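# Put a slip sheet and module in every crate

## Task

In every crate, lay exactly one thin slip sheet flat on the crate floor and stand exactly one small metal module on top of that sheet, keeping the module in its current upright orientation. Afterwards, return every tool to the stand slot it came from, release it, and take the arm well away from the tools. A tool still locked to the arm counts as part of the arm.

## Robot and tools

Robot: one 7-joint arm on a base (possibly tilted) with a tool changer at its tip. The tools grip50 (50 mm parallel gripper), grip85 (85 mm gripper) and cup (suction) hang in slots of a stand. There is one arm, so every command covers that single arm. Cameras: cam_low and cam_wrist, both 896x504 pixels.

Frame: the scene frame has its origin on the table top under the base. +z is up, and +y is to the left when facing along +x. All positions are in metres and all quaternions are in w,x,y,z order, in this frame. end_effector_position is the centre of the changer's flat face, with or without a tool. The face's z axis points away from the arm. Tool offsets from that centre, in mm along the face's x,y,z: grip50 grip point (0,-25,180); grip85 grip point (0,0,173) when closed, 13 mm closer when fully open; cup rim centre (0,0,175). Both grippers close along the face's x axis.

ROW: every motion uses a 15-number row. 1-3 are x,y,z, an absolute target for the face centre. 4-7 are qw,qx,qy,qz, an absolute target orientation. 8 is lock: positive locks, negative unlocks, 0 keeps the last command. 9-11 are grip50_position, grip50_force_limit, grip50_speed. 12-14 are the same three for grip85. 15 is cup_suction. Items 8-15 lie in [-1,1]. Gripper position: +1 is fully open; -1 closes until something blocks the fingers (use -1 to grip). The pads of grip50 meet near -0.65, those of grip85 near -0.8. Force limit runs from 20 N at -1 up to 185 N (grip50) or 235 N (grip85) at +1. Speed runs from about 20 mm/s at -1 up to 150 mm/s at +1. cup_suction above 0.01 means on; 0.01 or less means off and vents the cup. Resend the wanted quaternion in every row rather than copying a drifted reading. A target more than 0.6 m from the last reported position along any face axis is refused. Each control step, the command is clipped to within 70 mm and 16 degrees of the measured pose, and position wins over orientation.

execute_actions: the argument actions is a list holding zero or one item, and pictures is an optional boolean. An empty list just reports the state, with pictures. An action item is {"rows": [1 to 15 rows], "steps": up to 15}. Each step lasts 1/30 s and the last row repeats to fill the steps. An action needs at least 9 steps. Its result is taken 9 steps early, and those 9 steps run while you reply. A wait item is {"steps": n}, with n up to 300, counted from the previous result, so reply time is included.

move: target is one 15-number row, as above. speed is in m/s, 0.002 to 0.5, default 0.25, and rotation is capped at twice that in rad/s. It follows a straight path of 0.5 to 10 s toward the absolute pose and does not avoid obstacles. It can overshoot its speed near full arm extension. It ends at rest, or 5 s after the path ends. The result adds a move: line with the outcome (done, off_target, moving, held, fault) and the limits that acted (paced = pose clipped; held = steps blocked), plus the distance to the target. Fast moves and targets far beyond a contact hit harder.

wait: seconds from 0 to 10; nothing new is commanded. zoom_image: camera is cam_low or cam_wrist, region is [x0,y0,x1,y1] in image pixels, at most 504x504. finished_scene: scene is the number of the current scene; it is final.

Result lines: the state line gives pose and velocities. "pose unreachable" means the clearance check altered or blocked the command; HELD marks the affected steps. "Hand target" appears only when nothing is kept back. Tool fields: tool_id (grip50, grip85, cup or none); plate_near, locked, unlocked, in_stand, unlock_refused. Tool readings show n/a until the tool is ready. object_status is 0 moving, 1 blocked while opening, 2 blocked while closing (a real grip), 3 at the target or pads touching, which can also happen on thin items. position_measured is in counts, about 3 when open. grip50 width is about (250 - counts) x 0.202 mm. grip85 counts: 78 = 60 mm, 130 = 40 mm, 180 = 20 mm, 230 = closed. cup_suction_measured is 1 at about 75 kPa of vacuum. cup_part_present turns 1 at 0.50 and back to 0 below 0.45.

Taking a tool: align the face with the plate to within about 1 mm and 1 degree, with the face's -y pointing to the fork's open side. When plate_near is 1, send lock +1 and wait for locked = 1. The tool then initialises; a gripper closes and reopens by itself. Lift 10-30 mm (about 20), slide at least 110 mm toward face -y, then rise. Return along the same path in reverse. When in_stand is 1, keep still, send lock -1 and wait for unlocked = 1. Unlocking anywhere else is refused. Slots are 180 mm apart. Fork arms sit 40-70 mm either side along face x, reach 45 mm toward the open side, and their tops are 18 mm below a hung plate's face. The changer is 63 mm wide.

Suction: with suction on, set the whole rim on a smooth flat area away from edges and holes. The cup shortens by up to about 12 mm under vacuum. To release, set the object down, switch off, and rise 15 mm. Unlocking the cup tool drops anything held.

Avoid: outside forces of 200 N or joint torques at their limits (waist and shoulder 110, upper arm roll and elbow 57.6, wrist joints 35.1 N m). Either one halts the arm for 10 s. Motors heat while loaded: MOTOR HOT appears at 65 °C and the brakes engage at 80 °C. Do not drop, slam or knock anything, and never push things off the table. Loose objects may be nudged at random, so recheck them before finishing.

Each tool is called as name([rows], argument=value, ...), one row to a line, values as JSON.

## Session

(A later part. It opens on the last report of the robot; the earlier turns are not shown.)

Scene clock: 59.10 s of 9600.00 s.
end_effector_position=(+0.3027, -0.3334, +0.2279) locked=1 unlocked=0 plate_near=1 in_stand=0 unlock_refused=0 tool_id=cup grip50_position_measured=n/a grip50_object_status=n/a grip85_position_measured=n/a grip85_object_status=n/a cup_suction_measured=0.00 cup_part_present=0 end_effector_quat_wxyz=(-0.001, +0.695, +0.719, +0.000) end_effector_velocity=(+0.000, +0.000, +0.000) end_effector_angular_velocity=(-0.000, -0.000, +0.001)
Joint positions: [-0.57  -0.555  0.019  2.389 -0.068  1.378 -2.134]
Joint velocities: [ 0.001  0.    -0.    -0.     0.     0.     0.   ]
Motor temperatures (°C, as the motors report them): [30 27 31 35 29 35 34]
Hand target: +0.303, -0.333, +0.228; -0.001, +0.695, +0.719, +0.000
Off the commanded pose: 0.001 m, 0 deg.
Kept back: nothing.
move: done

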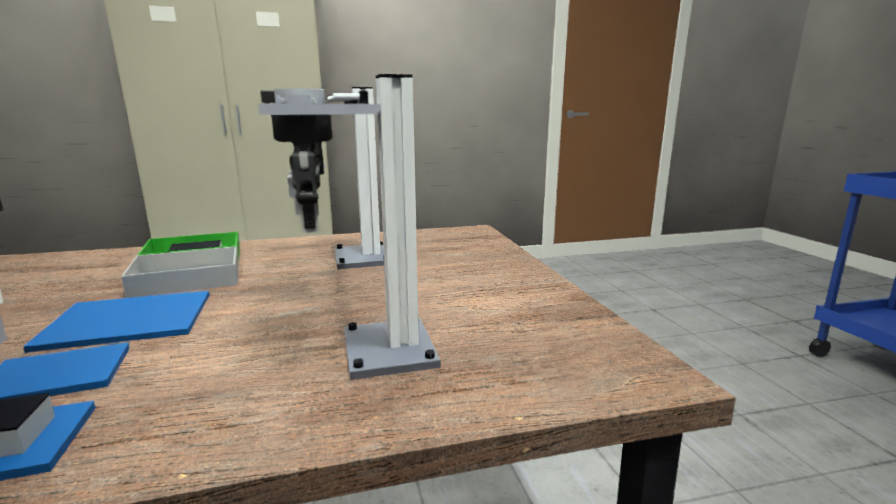

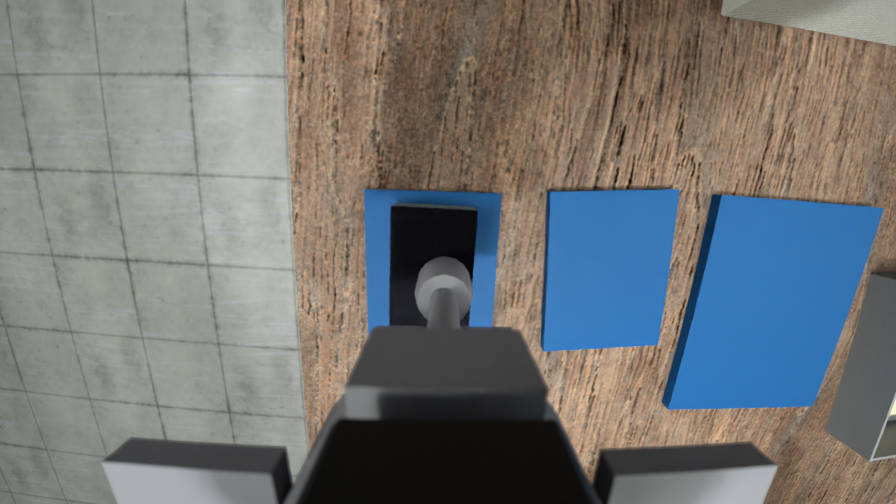

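move(target=[0.305,-0.342,0.22,0,0.705,0.709,0,0,1,0,0,1,0,0,1], speed=0.03)

move(target=[0.305,-0.342,0.210,0,0.705,0.709,0,0,1,0,0,1,0,0,1], speed=0.01)

move(target=[0.38,-0.1,0.27,0,0.676,0.737,0,0,1,0,0,1,0,0,1], speed=0.1)

move(target=[0.384,0.165,0.27,0,0.667,0.745,0,0,1,0,0,1,0,0,1], speed=0.13)

move(target=[0.384,0.165,0.1995,0,0.667,0.745,0,0,1,0,0,1,0,0,1], speed=0.03)

move(target=[0.384,0.165,0.1995,0,0.667,0.745,0,0,1,0,0,1,0,0,0])

move(target=[0.384,0.165,0.26,0,0.667,0.745,0,0,1,0,0,1,0,0,0], speed=0.08)

move(target=[0.505,0.174,0.381,0,0.71,0.704,0,0,1,0,0,1,0,0,0])

move(target=[0.6376,0.1727,0.381,0,0.71,0.704,0,0,1,0,0,1,0,0,0], speed=0.08)

move(target=[0.6376,0.1727,0.3607,0,0.71,0.704,0,0,1,0,0,1,0,0,0], speed=0.015)

move(target=[0.6376,0.1727,0.3607,0,0.71,0.704,0,-1,1,0,0,1,0,0,0])

execute_actions([
  {"steps":15},
])

Scene clock: 60.50 s of 9600.00 s.
end_effector_position=(+0.3051, -0.3419, +0.2200) locked=1 unlocked=0 plate_near=1 in_stand=0 unlock_refused=0 tool_id=cup grip50_position_measured=n/a grip50_object_status=n/a grip85_position_measured=n/a grip85_object_status=n/a cup_suction_measured=0.00 cup_part_present=0 end_effector_quat_wxyz=(-0.000, +0.705, +0.709, -0.000) end_effector_velocity=(-0.000, -0.000, +0.000) end_effector_angular_velocity=(-0.000, -0.000, -0.000)
Joint positions: [-0.575 -0.587  0.013  2.363 -0.061  1.385 -2.123]
Joint velocities: [-0.  0.  0.  0. -0.  0.  0.]
Motor temperatures (°C, as the motors report them): [30 27 31 35 29 35 34]
Hand target: +0.305, -0.342, +0.220; +0.000, +0.705, +0.709, -0.000
Off the commanded pose: 0.000 m, 0 deg.
Kept back: nothing.
move: done

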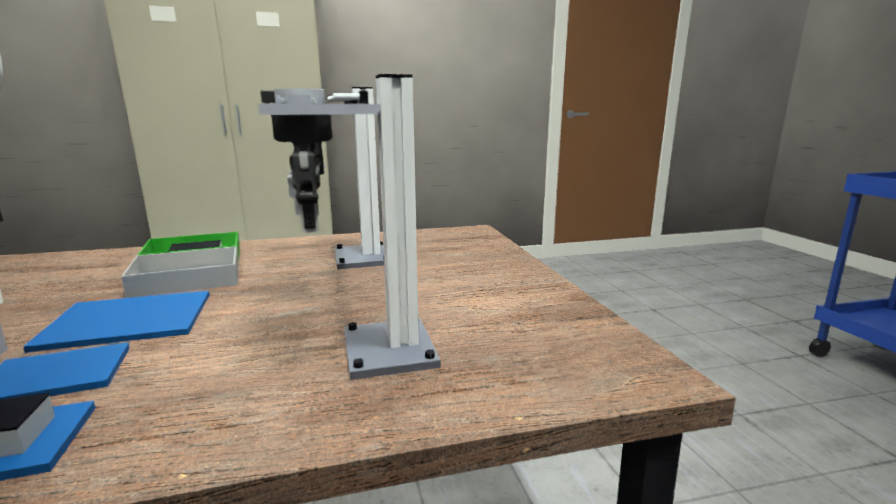

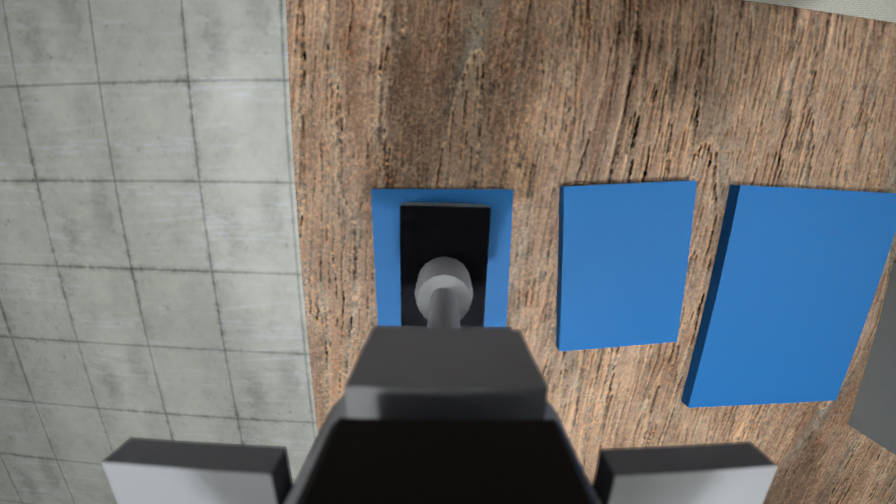

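Scene clock: 61.73 s of 9600.00 s.
end_effector_position=(+0.3048, -0.3420, +0.2099) locked=1 unlocked=0 plate_near=1 in_stand=0 unlock_refused=0 tool_id=cup grip50_position_measured=n/a grip50_object_status=n/a grip85_position_measured=n/a grip85_object_status=n/a cup_suction_measured=0.99 cup_part_present=1 end_effector_quat_wxyz=(-0.000, +0.705, +0.709, -0.000) end_effector_velocity=(+0.000, -0.000, +0.000) end_effector_angular_velocity=(+0.000, +0.000, +0.000)
Joint positions: [-0.573 -0.618  0.01   2.359 -0.061  1.411 -2.123]
Joint velocities: [ 0.  0.  0. -0. -0. -0. -0.]
Motor temperatures (°C, as the motors report them): [30 27 31 35 29 35 34]
Hand target: +0.305, -0.342, +0.210; +0.000, +0.705, +0.709, -0.000
Off the commanded pose: 0.000 m, 0 deg.
Kept back: nothing.
move: done

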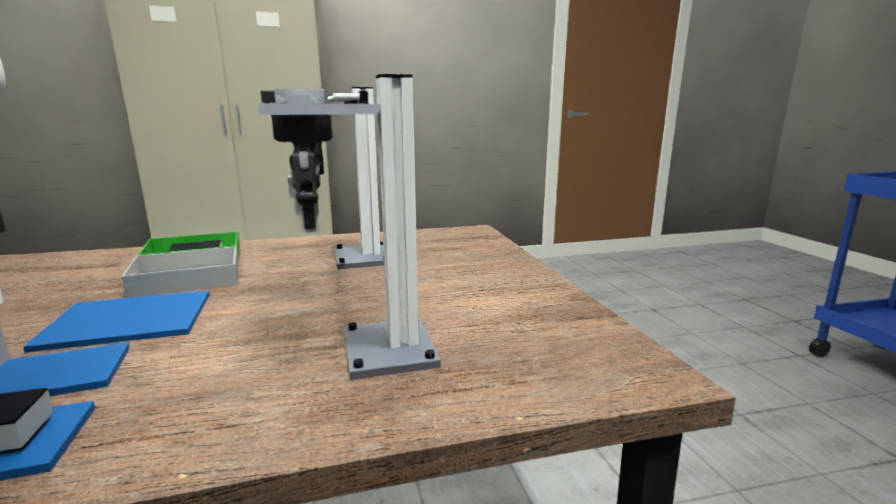

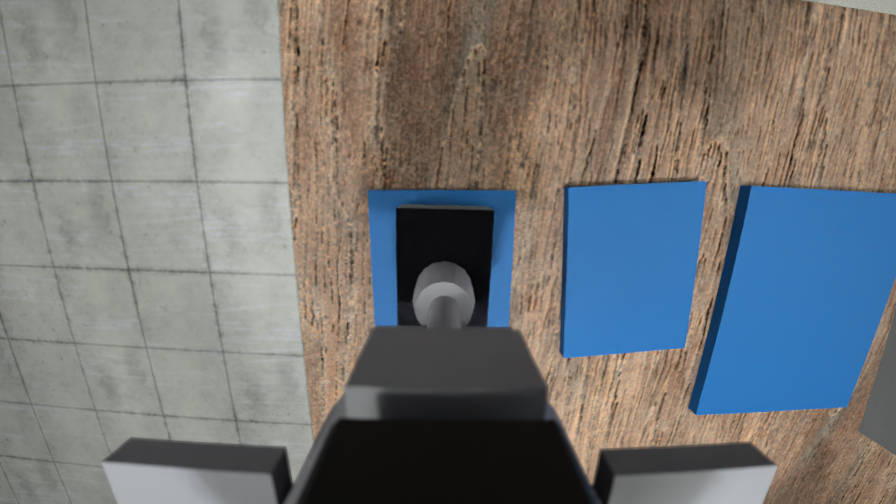

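Scene clock: 64.63 s of 9600.00 s.
end_effector_position=(+0.3802, -0.1005, +0.2699) locked=1 unlocked=0 plate_near=1 in_stand=0 unlock_refused=0 tool_id=cup grip50_position_measured=n/a grip50_object_status=n/a grip85_position_measured=n/a grip85_object_status=n/a cup_suction_measured=0.99 cup_part_present=1 end_effector_quat_wxyz=(+0.000, +0.676, +0.737, -0.000) end_effector_velocity=(-0.000, -0.000, -0.000) end_effector_angular_velocity=(+0.000, +0.001, -0.001)
Joint positions: [ 0.054 -0.356  0.013  2.56  -0.055  1.347 -1.579]
Joint velocities: [-0.001 -0.    -0.     0.     0.001 -0.    -0.   ]
Motor temperatures (°C, as the motors report them): [30 27 31 35 29 35 34]
Hand target: +0.380, -0.101, +0.270; +0.000, +0.676, +0.737, -0.000
Off the commanded pose: 0.001 m, 0 deg.
Kept back: nothing.
move: done

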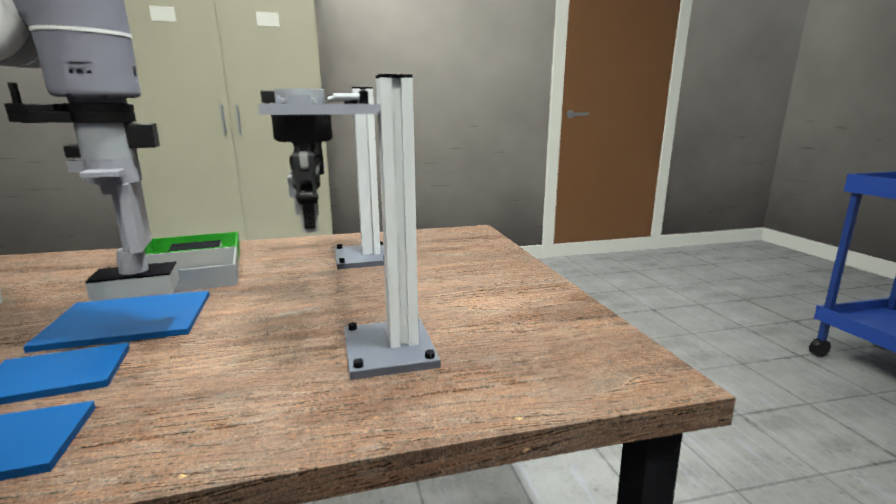

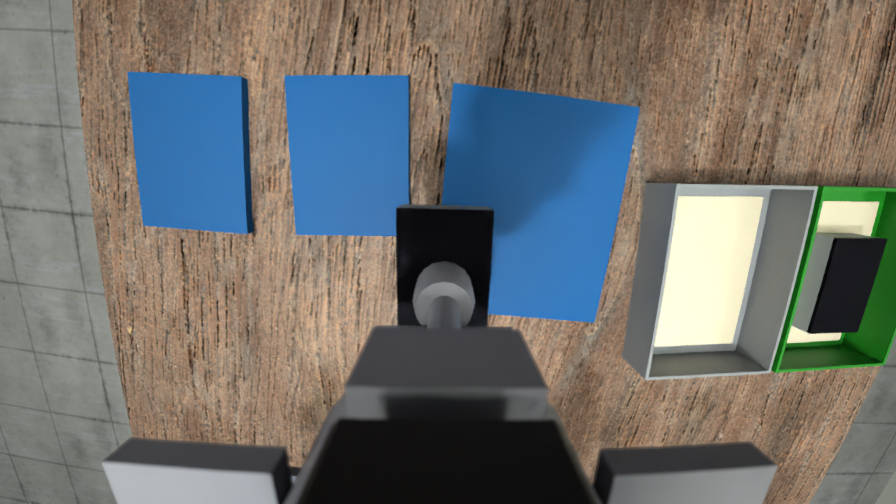

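Scene clock: 66.97 s of 9600.00 s.
end_effector_position=(+0.3845, +0.1646, +0.2698) locked=1 unlocked=0 plate_near=1 in_stand=0 unlock_refused=0 tool_id=cup grip50_position_measured=n/a grip50_object_status=n/a grip85_position_measured=n/a grip85_object_status=n/a cup_suction_measured=0.99 cup_part_present=1 end_effector_quat_wxyz=(+0.001, +0.667, +0.745, -0.000) end_effector_velocity=(+0.000, -0.001, -0.000) end_effector_angular_velocity=(-0.000, +0.000, -0.001)
Joint positions: [ 0.642 -0.395  0.057  2.487 -0.116  1.306 -0.917]
Joint velocities: [-0.001  0.     0.     0.    -0.    -0.     0.   ]
Motor temperatures (°C, as the motors report them): [30 27 31 35 29 35 34]
Hand target: +0.385, +0.164, +0.270; +0.001, +0.667, +0.745, -0.000
Off the commanded pose: 0.001 m, 0 deg.
Kept back: nothing.
move: done

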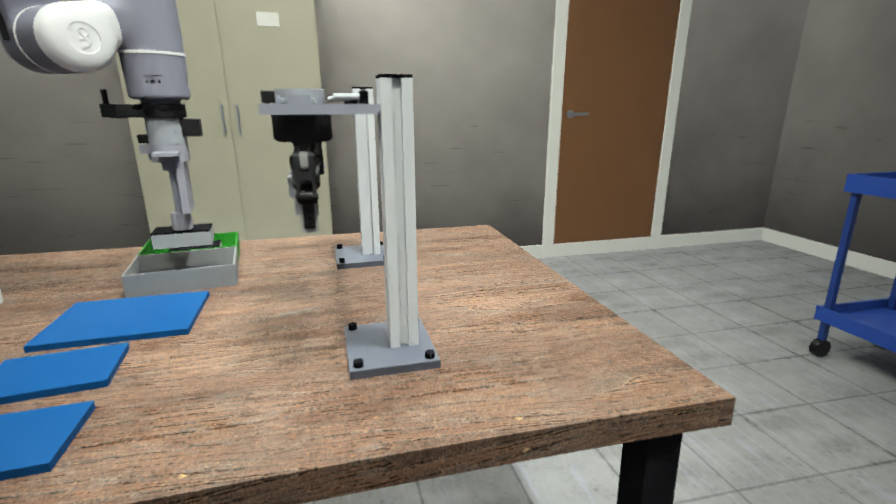

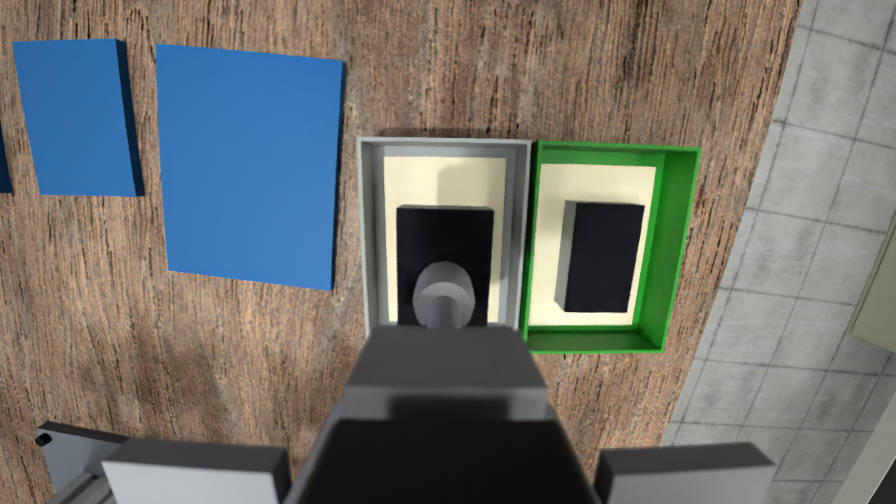

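Scene clock: 69.53 s of 9600.00 s.
end_effector_position=(+0.3840, +0.1647, +0.1996) locked=1 unlocked=0 plate_near=1 in_stand=0 unlock_refused=0 tool_id=cup grip50_position_measured=n/a grip50_object_status=n/a grip85_position_measured=n/a grip85_object_status=n/a cup_suction_measured=0.99 cup_part_present=1 end_effector_quat_wxyz=(+0.001, +0.667, +0.745, -0.000) end_effector_velocity=(-0.000, -0.000, +0.000) end_effector_angular_velocity=(+0.000, -0.000, +0.000)
Joint positions: [ 0.695 -0.637 -0.007  2.472 -0.13   1.536 -0.904]
Joint velocities: [-0.  0. -0.  0. -0. -0. -0.]
Motor temperatures (°C, as the motors report them): [30 27 31 35 29 35 34]
Hand target: +0.384, +0.165, +0.200; +0.001, +0.667, +0.745, -0.000
Off the commanded pose: 0.000 m, 0 deg.
Kept back: nothing.
move: done

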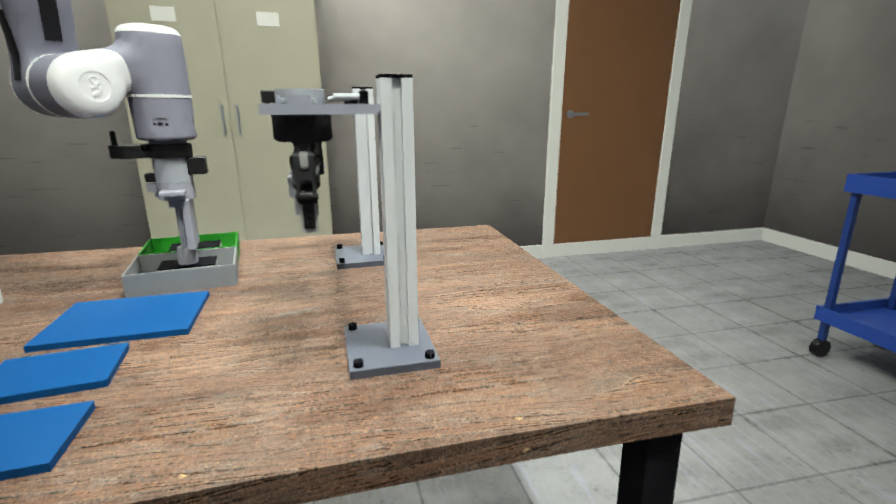

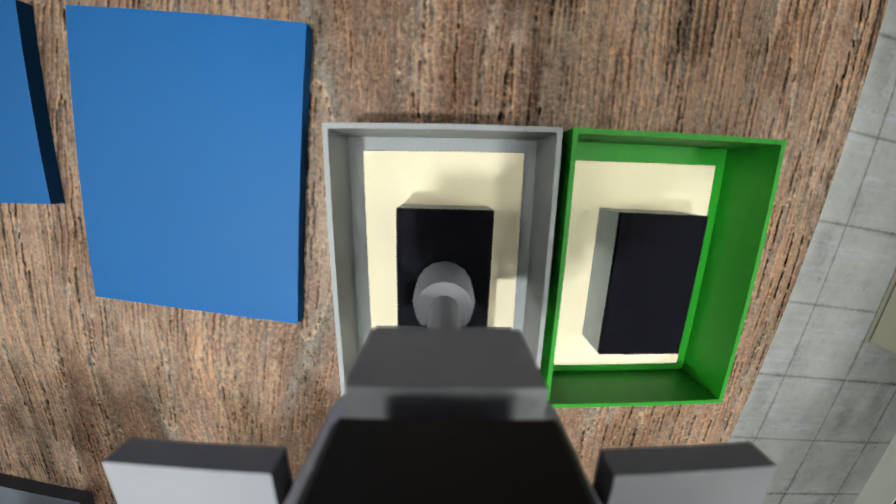

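Scene clock: 70.23 s of 9600.00 s.
end_effector_position=(+0.3843, +0.1652, +0.1999) locked=1 unlocked=0 plate_near=1 in_stand=0 unlock_refused=0 tool_id=cup grip50_position_measured=n/a grip50_object_status=n/a grip85_position_measured=n/a grip85_object_status=n/a cup_suction_measured=0.00 cup_part_present=0 end_effector_quat_wxyz=(+0.000, +0.667, +0.745, +0.001) end_effector_velocity=(-0.000, -0.000, -0.000) end_effector_angular_velocity=(-0.000, +0.000, -0.000)
Joint positions: [ 0.694 -0.637 -0.005  2.471 -0.13   1.537 -0.904]
Joint velocities: [ 0. -0.  0.  0.  0. -0.  0.]
Motor temperatures (°C, as the motors report them): [30 27 31 35 29 35 34]
Hand target: +0.384, +0.165, +0.199; -0.000, +0.667, +0.745, -0.000
Off the commanded pose: 0.001 m, 0 deg.
Kept back: nothing.
move: done

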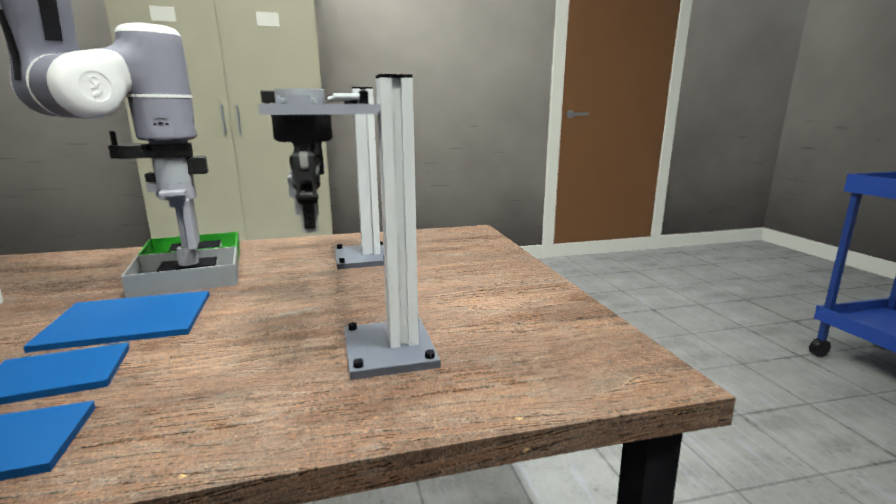

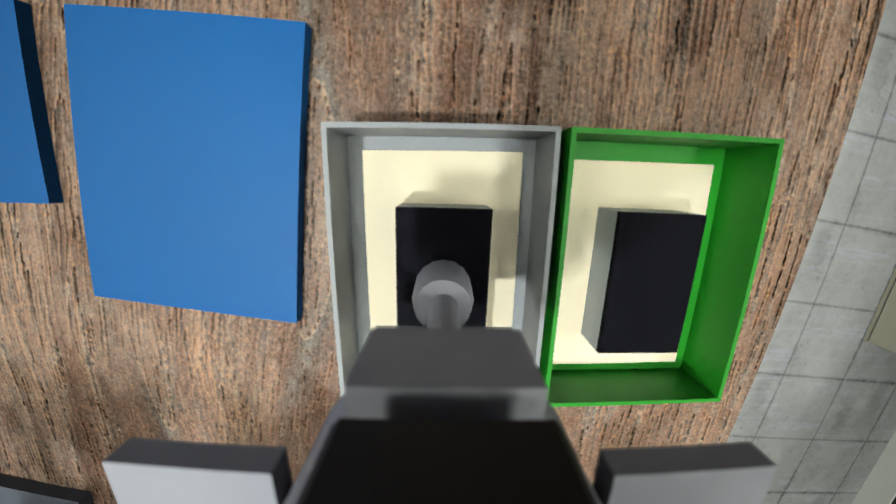

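Scene clock: 71.27 s of 9600.00 s.
end_effector_position=(+0.3839, +0.1652, +0.2598) locked=1 unlocked=0 plate_near=1 in_stand=0 unlock_refused=0 tool_id=cup grip50_position_measured=n/a grip50_object_status=n/a grip85_position_measured=n/a grip85_object_status=n/a cup_suction_measured=0.00 cup_part_present=0 end_effector_quat_wxyz=(-0.001, +0.667, +0.745, +0.000) end_effector_velocity=(+0.000, -0.000, -0.000) end_effector_angular_velocity=(-0.000, +0.000, -0.001)
Joint positions: [ 0.648 -0.428  0.05   2.487 -0.118  1.341 -0.914]
Joint velocities: [-0.    -0.001 -0.    -0.     0.     0.    -0.   ]
Motor temperatures (°C, as the motors report them): [30 27 31 35 29 35 34]
Hand target: +0.384, +0.165, +0.260; -0.001, +0.667, +0.745, +0.000
Off the commanded pose: 0.000 m, 0 deg.
Kept back: nothing.
move: done

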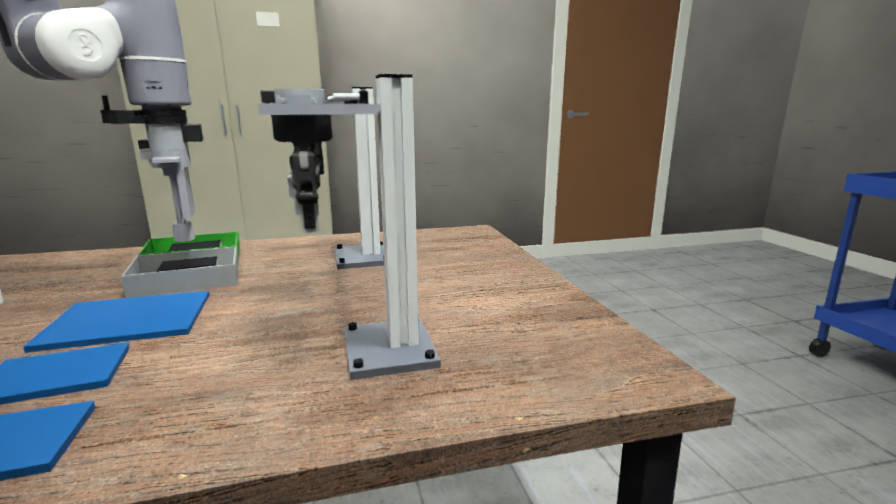

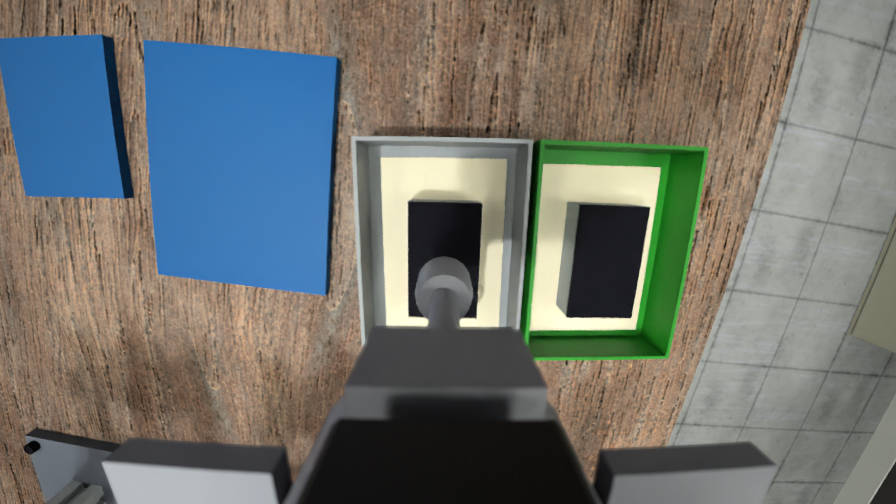

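Scene clock: 72.40 s of 9600.00 s.
end_effector_position=(+0.5049, +0.1745, +0.3805) locked=1 unlocked=0 plate_near=1 in_stand=0 unlock_refused=0 tool_id=cup grip50_position_measured=n/a grip50_object_status=n/a grip85_position_measured=n/a grip85_object_status=n/a cup_suction_measured=0.00 cup_part_present=0 end_effector_quat_wxyz=(-0.001, +0.710, +0.704, +0.000) end_effector_velocity=(+0.000, +0.000, +0.000) end_effector_angular_velocity=(+0.001, -0.001, +0.000)
Joint positions: [ 0.535 -0.305  0.059  2.092 -0.034  0.824 -0.988]
Joint velocities: [-0.     0.    -0.    -0.001  0.     0.    -0.   ]
Motor temperatures (°C, as the motors report them): [30 27 31 35 29 35 34]
Hand target: +0.505, +0.175, +0.381; -0.001, +0.710, +0.704, +0.000
Off the commanded pose: 0.001 m, 0 deg.
Kept back: nothing.
move: done

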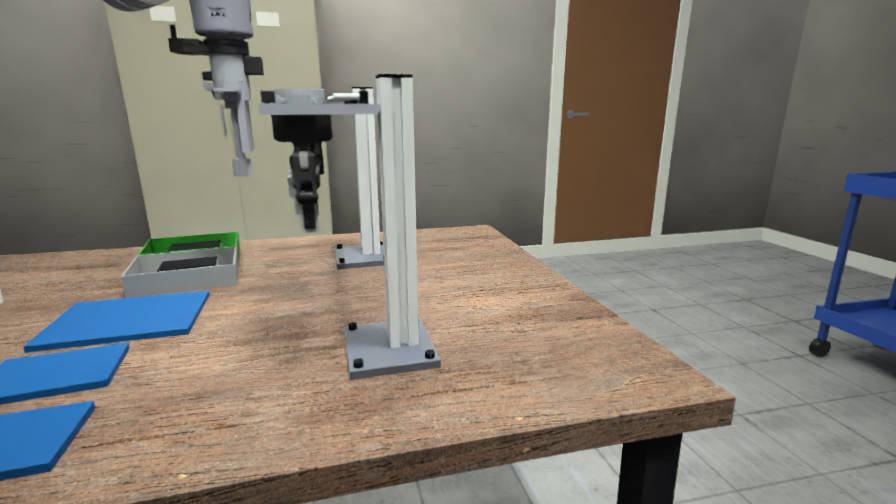

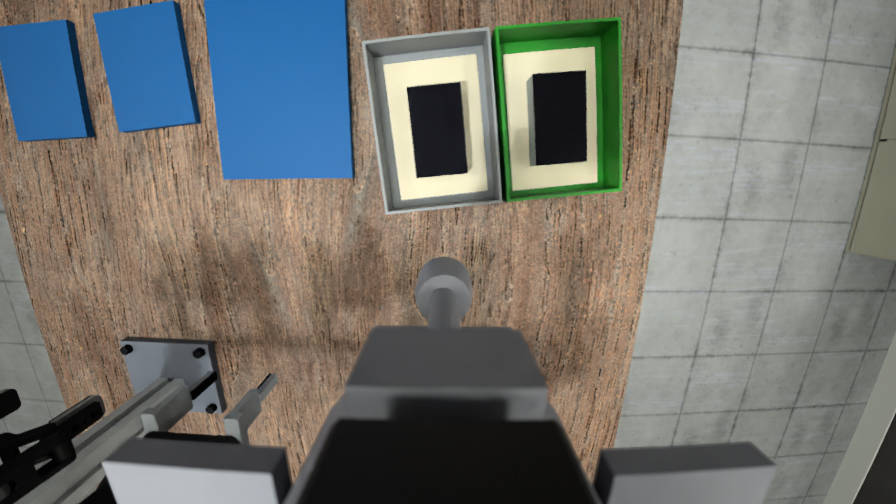

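Scene clock: 74.33 s of 9600.00 s.
end_effector_position=(+0.6376, +0.1729, +0.3809) locked=1 unlocked=0 plate_near=1 in_stand=0 unlock_refused=0 tool_id=cup grip50_position_measured=n/a grip50_object_status=n/a grip85_position_measured=n/a grip85_object_status=n/a cup_suction_measured=0.00 cup_part_present=0 end_effector_quat_wxyz=(+0.000, +0.710, +0.704, -0.000) end_effector_velocity=(-0.000, +0.000, +0.001) end_effector_angular_velocity=(+0.001, -0.001, -0.001)
Joint positions: [ 0.471 -0.556  0.014  1.683 -0.02   0.667 -1.11 ]
Joint velocities: [0.    0.001 0.    0.    0.001 0.    0.001]
Motor temperatures (°C, as the motors report them): [30 27 31 35 29 35 34]
Hand target: +0.638, +0.173, +0.381; +0.000, +0.710, +0.704, +0.000
Off the commanded pose: 0.000 m, 0 deg.
Kept back: nothing.
move: done

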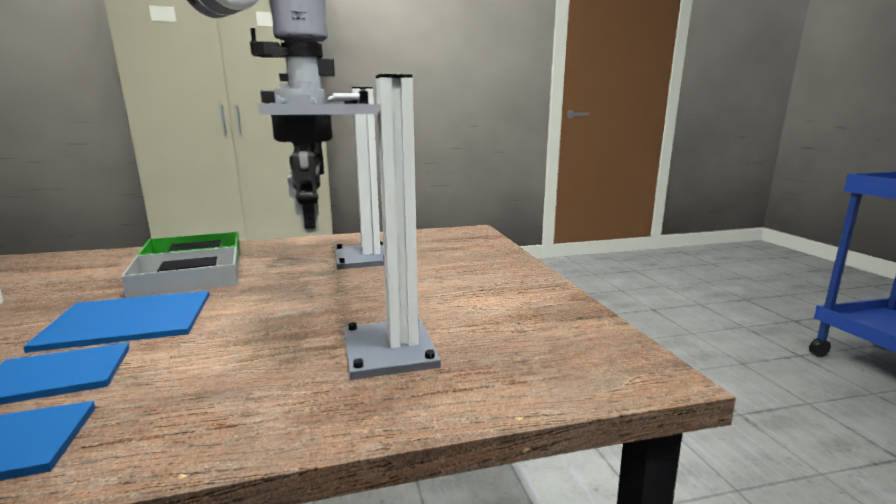

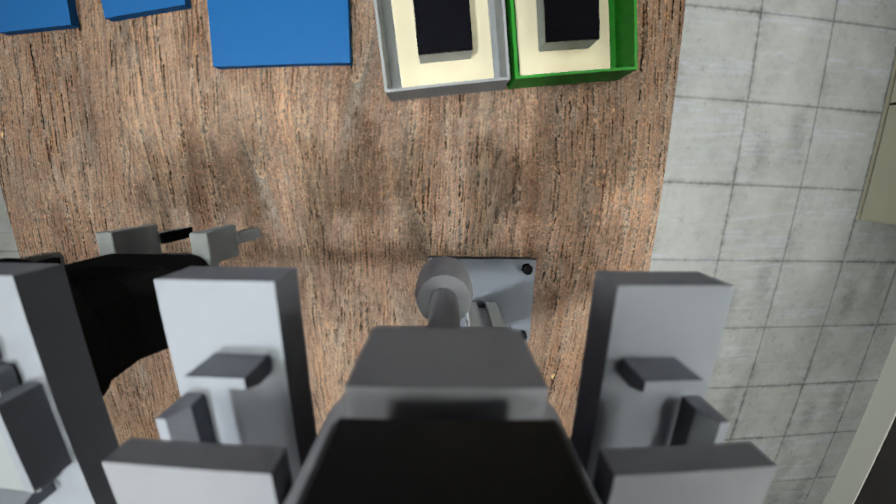

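Scene clock: 75.90 s of 9600.00 s.
end_effector_position=(+0.6374, +0.1727, +0.3605) locked=1 unlocked=0 plate_near=1 in_stand=1 unlock_refused=0 tool_id=cup grip50_position_measured=n/a grip50_object_status=n/a grip85_position_measured=n/a grip85_object_status=n/a cup_suction_measured=0.00 cup_part_present=0 end_effector_quat_wxyz=(-0.000, +0.710, +0.704, -0.000) end_effector_velocity=(-0.000, +0.000, -0.000) end_effector_angular_velocity=(+0.000, +0.001, -0.000)
Joint positions: [ 0.471 -0.586  0.013  1.696 -0.02   0.709 -1.11 ]
Joint velocities: [ 0.     0.     0.    -0.     0.001 -0.001 -0.   ]
Motor temperatures (°C, as the motors report them): [30 27 31 35 29 35 34]
Hand target: +0.638, +0.173, +0.361; +0.000, +0.710, +0.704, -0.000
Off the commanded pose: 0.000 m, 0 deg.
Kept back: nothing.
move: done

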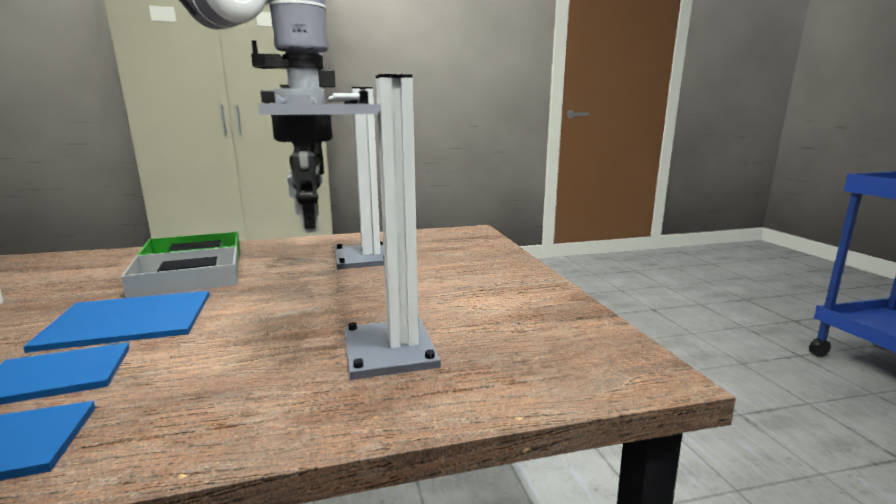

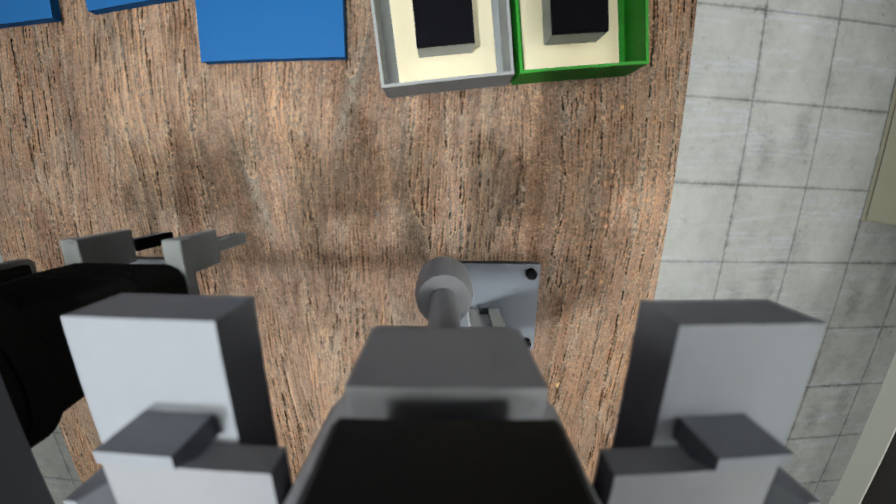

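Scene clock: 76.60 s of 9600.00 s.
end_effector_position=(+0.6375, +0.1727, +0.3605) locked=0 unlocked=0 plate_near=1 in_stand=1 unlock_refused=0 tool_id=none grip50_position_measured=n/a grip50_object_status=n/a grip85_position_measured=n/a grip85_object_status=n/a cup_suction_measured=n/a cup_part_present=n/a end_effector_quat_wxyz=(-0.000, +0.710, +0.704, -0.000) end_effector_velocity=(+0.000, -0.000, +0.000) end_effector_angular_velocity=(-0.000, -0.000, +0.000)
Joint positions: [ 0.471 -0.586  0.013  1.695 -0.02   0.709 -1.11 ]
Joint velocities: [-0.  0. -0.  0. -0.  0.  0.]
Motor temperatures (°C, as the motors report them): [30 27 31 35 29 35 34]
Hand target: +0.638, +0.173, +0.361; -0.000, +0.710, +0.704, +0.000
Off the commanded pose: 0.000 m, 0 deg.
Kept back: nothing.
move: done

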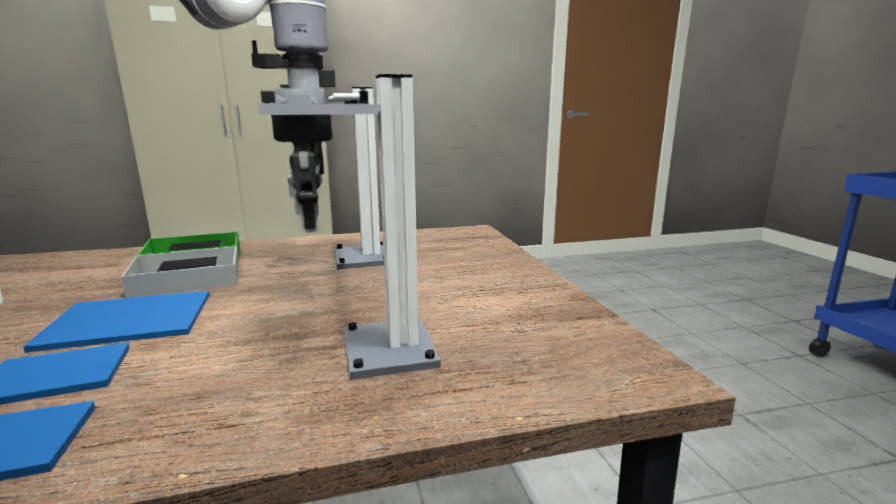

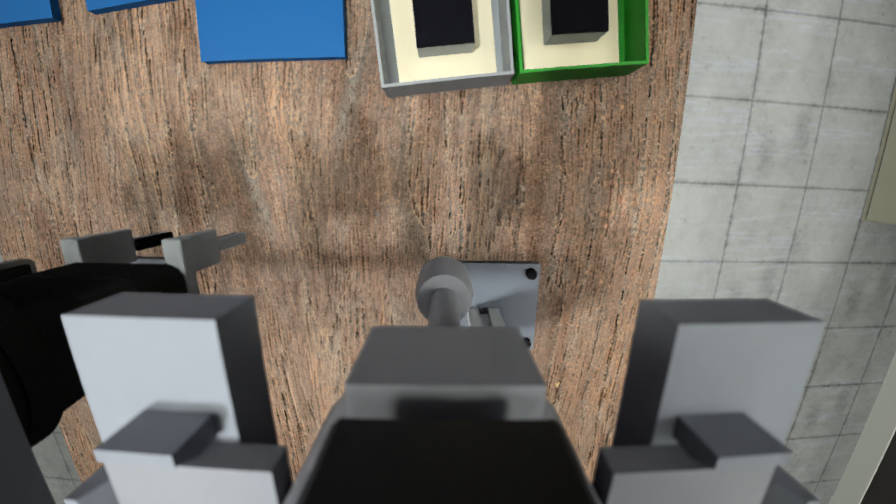

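Scene clock: 77.10 s of 9600.00 s.
end_effector_position=(+0.6375, +0.1727, +0.3605) locked=0 unlocked=1 plate_near=1 in_stand=1 unlock_refused=0 tool_id=none grip50_position_measured=n/a grip50_object_status=n/a grip85_position_measured=n/a grip85_object_status=n/a cup_suction_measured=n/a cup_part_present=n/a end_effector_quat_wxyz=(-0.000, +0.710, +0.704, -0.000) end_effector_velocity=(-0.000, -0.000, -0.000) end_effector_angular_velocity=(+0.000, +0.000, +0.000)
Joint positions: [ 0.471 -0.586  0.013  1.695 -0.02   0.709 -1.11 ]
Joint velocities: [-0. -0.  0.  0.  0.  0. -0.]
Motor temperatures (°C, as the motors report them): [30 27 31 35 29 35 34]
Hand target: +0.638, +0.173, +0.361; -0.000, +0.710, +0.704, +0.000
Off the commanded pose: 0.000 m, 0 deg.
Kept back: nothing.
Steps of this call (steps 1 to 15: nothing new was sent). Readings (end_effector_position | what the end effector reports):
1: (+0.6375, +0.1727, +0.3605) | locked=0 unlocked=0 plate_near=1 in_stand=1 unlock_refused=0 tool_id=none grip50_position_measured=n/a grip50_object_status=n/a grip85_position_measured=n/a grip85_object_status=n/a cup_suction_measured=n/a cup_part_present=n/a
2: (+0.6375, +0.1727, +0.3605) | locked=0 unlocked=0 plate_near=1 in_stand=1 unlock_refused=0 tool_id=none grip50_position_measured=n/a grip50_object_status=n/a grip85_position_measured=n/a grip85_object_status=n/a cup_suction_measured=n/a cup_part_present=n/a
4: (+0.6375, +0.1727, +0.3605) | locked=0 unlocked=1 plate_near=1 in_stand=1 unlock_refused=0 tool_id=none grip50_position_measured=n/a grip50_object_status=n/a grip85_position_measured=n/a grip85_object_status=n/a cup_suction_measured=n/a cup_part_present=n/a
8: (+0.6375, +0.1727, +0.3605) | locked=0 unlocked=1 plate_near=1 in_stand=1 unlock_refused=0 tool_id=none grip50_position_measured=n/a grip50_object_status=n/a grip85_position_measured=n/a grip85_object_status=n/a cup_suction_measured=n/a cup_part_present=n/a
15: the state above

move(target=[0.6376,0.1727,0.40,0,0.71,0.704,0,0,1,0,0,1,0,0,0], speed=0.06)

move(target=[0.42,0.17,0.55,0,0.71,0.704,0,0,1,0,0,1,0,0,0])

finished_scene(scene=2)

Scene clock: 78.37 s of 9600.00 s.
end_effector_position=(+0.6376, +0.1729, +0.4000) locked=0 unlocked=1 plate_near=0 in_stand=0 unlock_refused=0 tool_id=none grip50_position_measured=n/a grip50_object_status=n/a grip85_position_measured=n/a grip85_object_status=n/a cup_suction_measured=n/a cup_part_present=n/a end_effector_quat_wxyz=(-0.000, +0.710, +0.704, -0.000) end_effector_velocity=(+0.000, +0.000, -0.000) end_effector_angular_velocity=(-0.000, -0.000, +0.000)
Joint positions: [ 0.469 -0.529  0.016  1.668 -0.019  0.625 -1.11 ]
Joint velocities: [ 0.    -0.    -0.    -0.    -0.001  0.     0.   ]
Motor temperatures (°C, as the motors report them): [30 27 31 35 29 35 34]
Hand target: +0.638, +0.173, +0.400; -0.000, +0.710, +0.704, +0.000
Off the commanded pose: 0.000 m, 0 deg.
Kept back: nothing.
move: done

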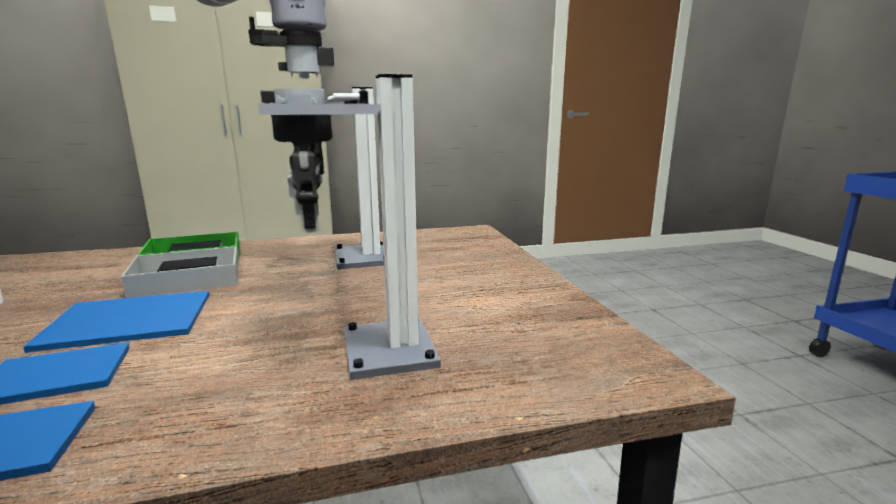

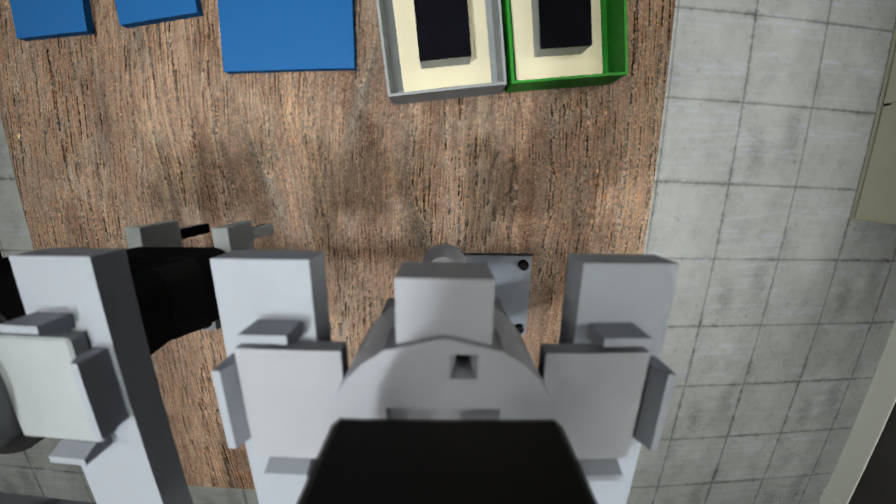

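Scene clock: 79.80 s of 9600.00 s.
end_effector_position=(+0.4202, +0.1701, +0.5500) locked=0 unlocked=1 plate_near=0 in_stand=0 unlock_refused=0 tool_id=none grip50_position_measured=n/a grip50_object_status=n/a grip85_position_measured=n/a grip85_object_status=n/a cup_suction_measured=n/a cup_part_present=n/a end_effector_quat_wxyz=(-0.001, +0.710, +0.704, -0.000) end_effector_velocity=(+0.000, -0.000, -0.000) end_effector_angular_velocity=(-0.000, +0.001, -0.000)
Joint positions: [ 0.518  0.114  0.159  2.057  0.013  0.372 -0.933]
Joint velocities: [-0.    -0.001 -0.    -0.     0.     0.001 -0.   ]
Motor temperatures (°C, as the motors report them): [30 27 31 35 29 35 34]
Hand target: +0.420, +0.170, +0.550; -0.001, +0.710, +0.704, +0.000
Off the commanded pose: 0.000 m, 0 deg.
Kept back: nothing.
move: done

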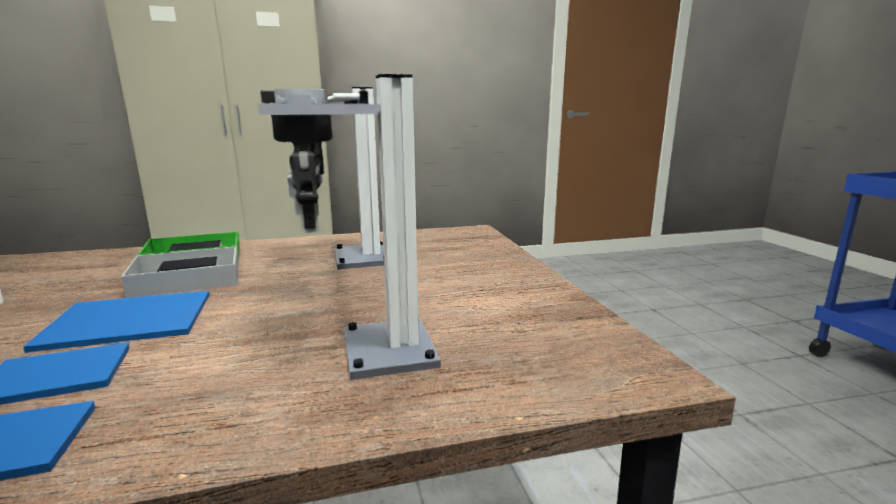

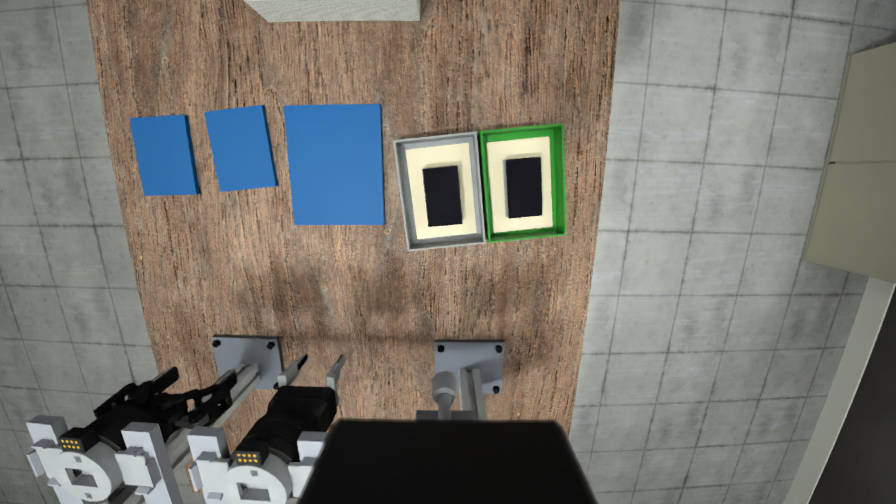

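The scene is finished: the task was done.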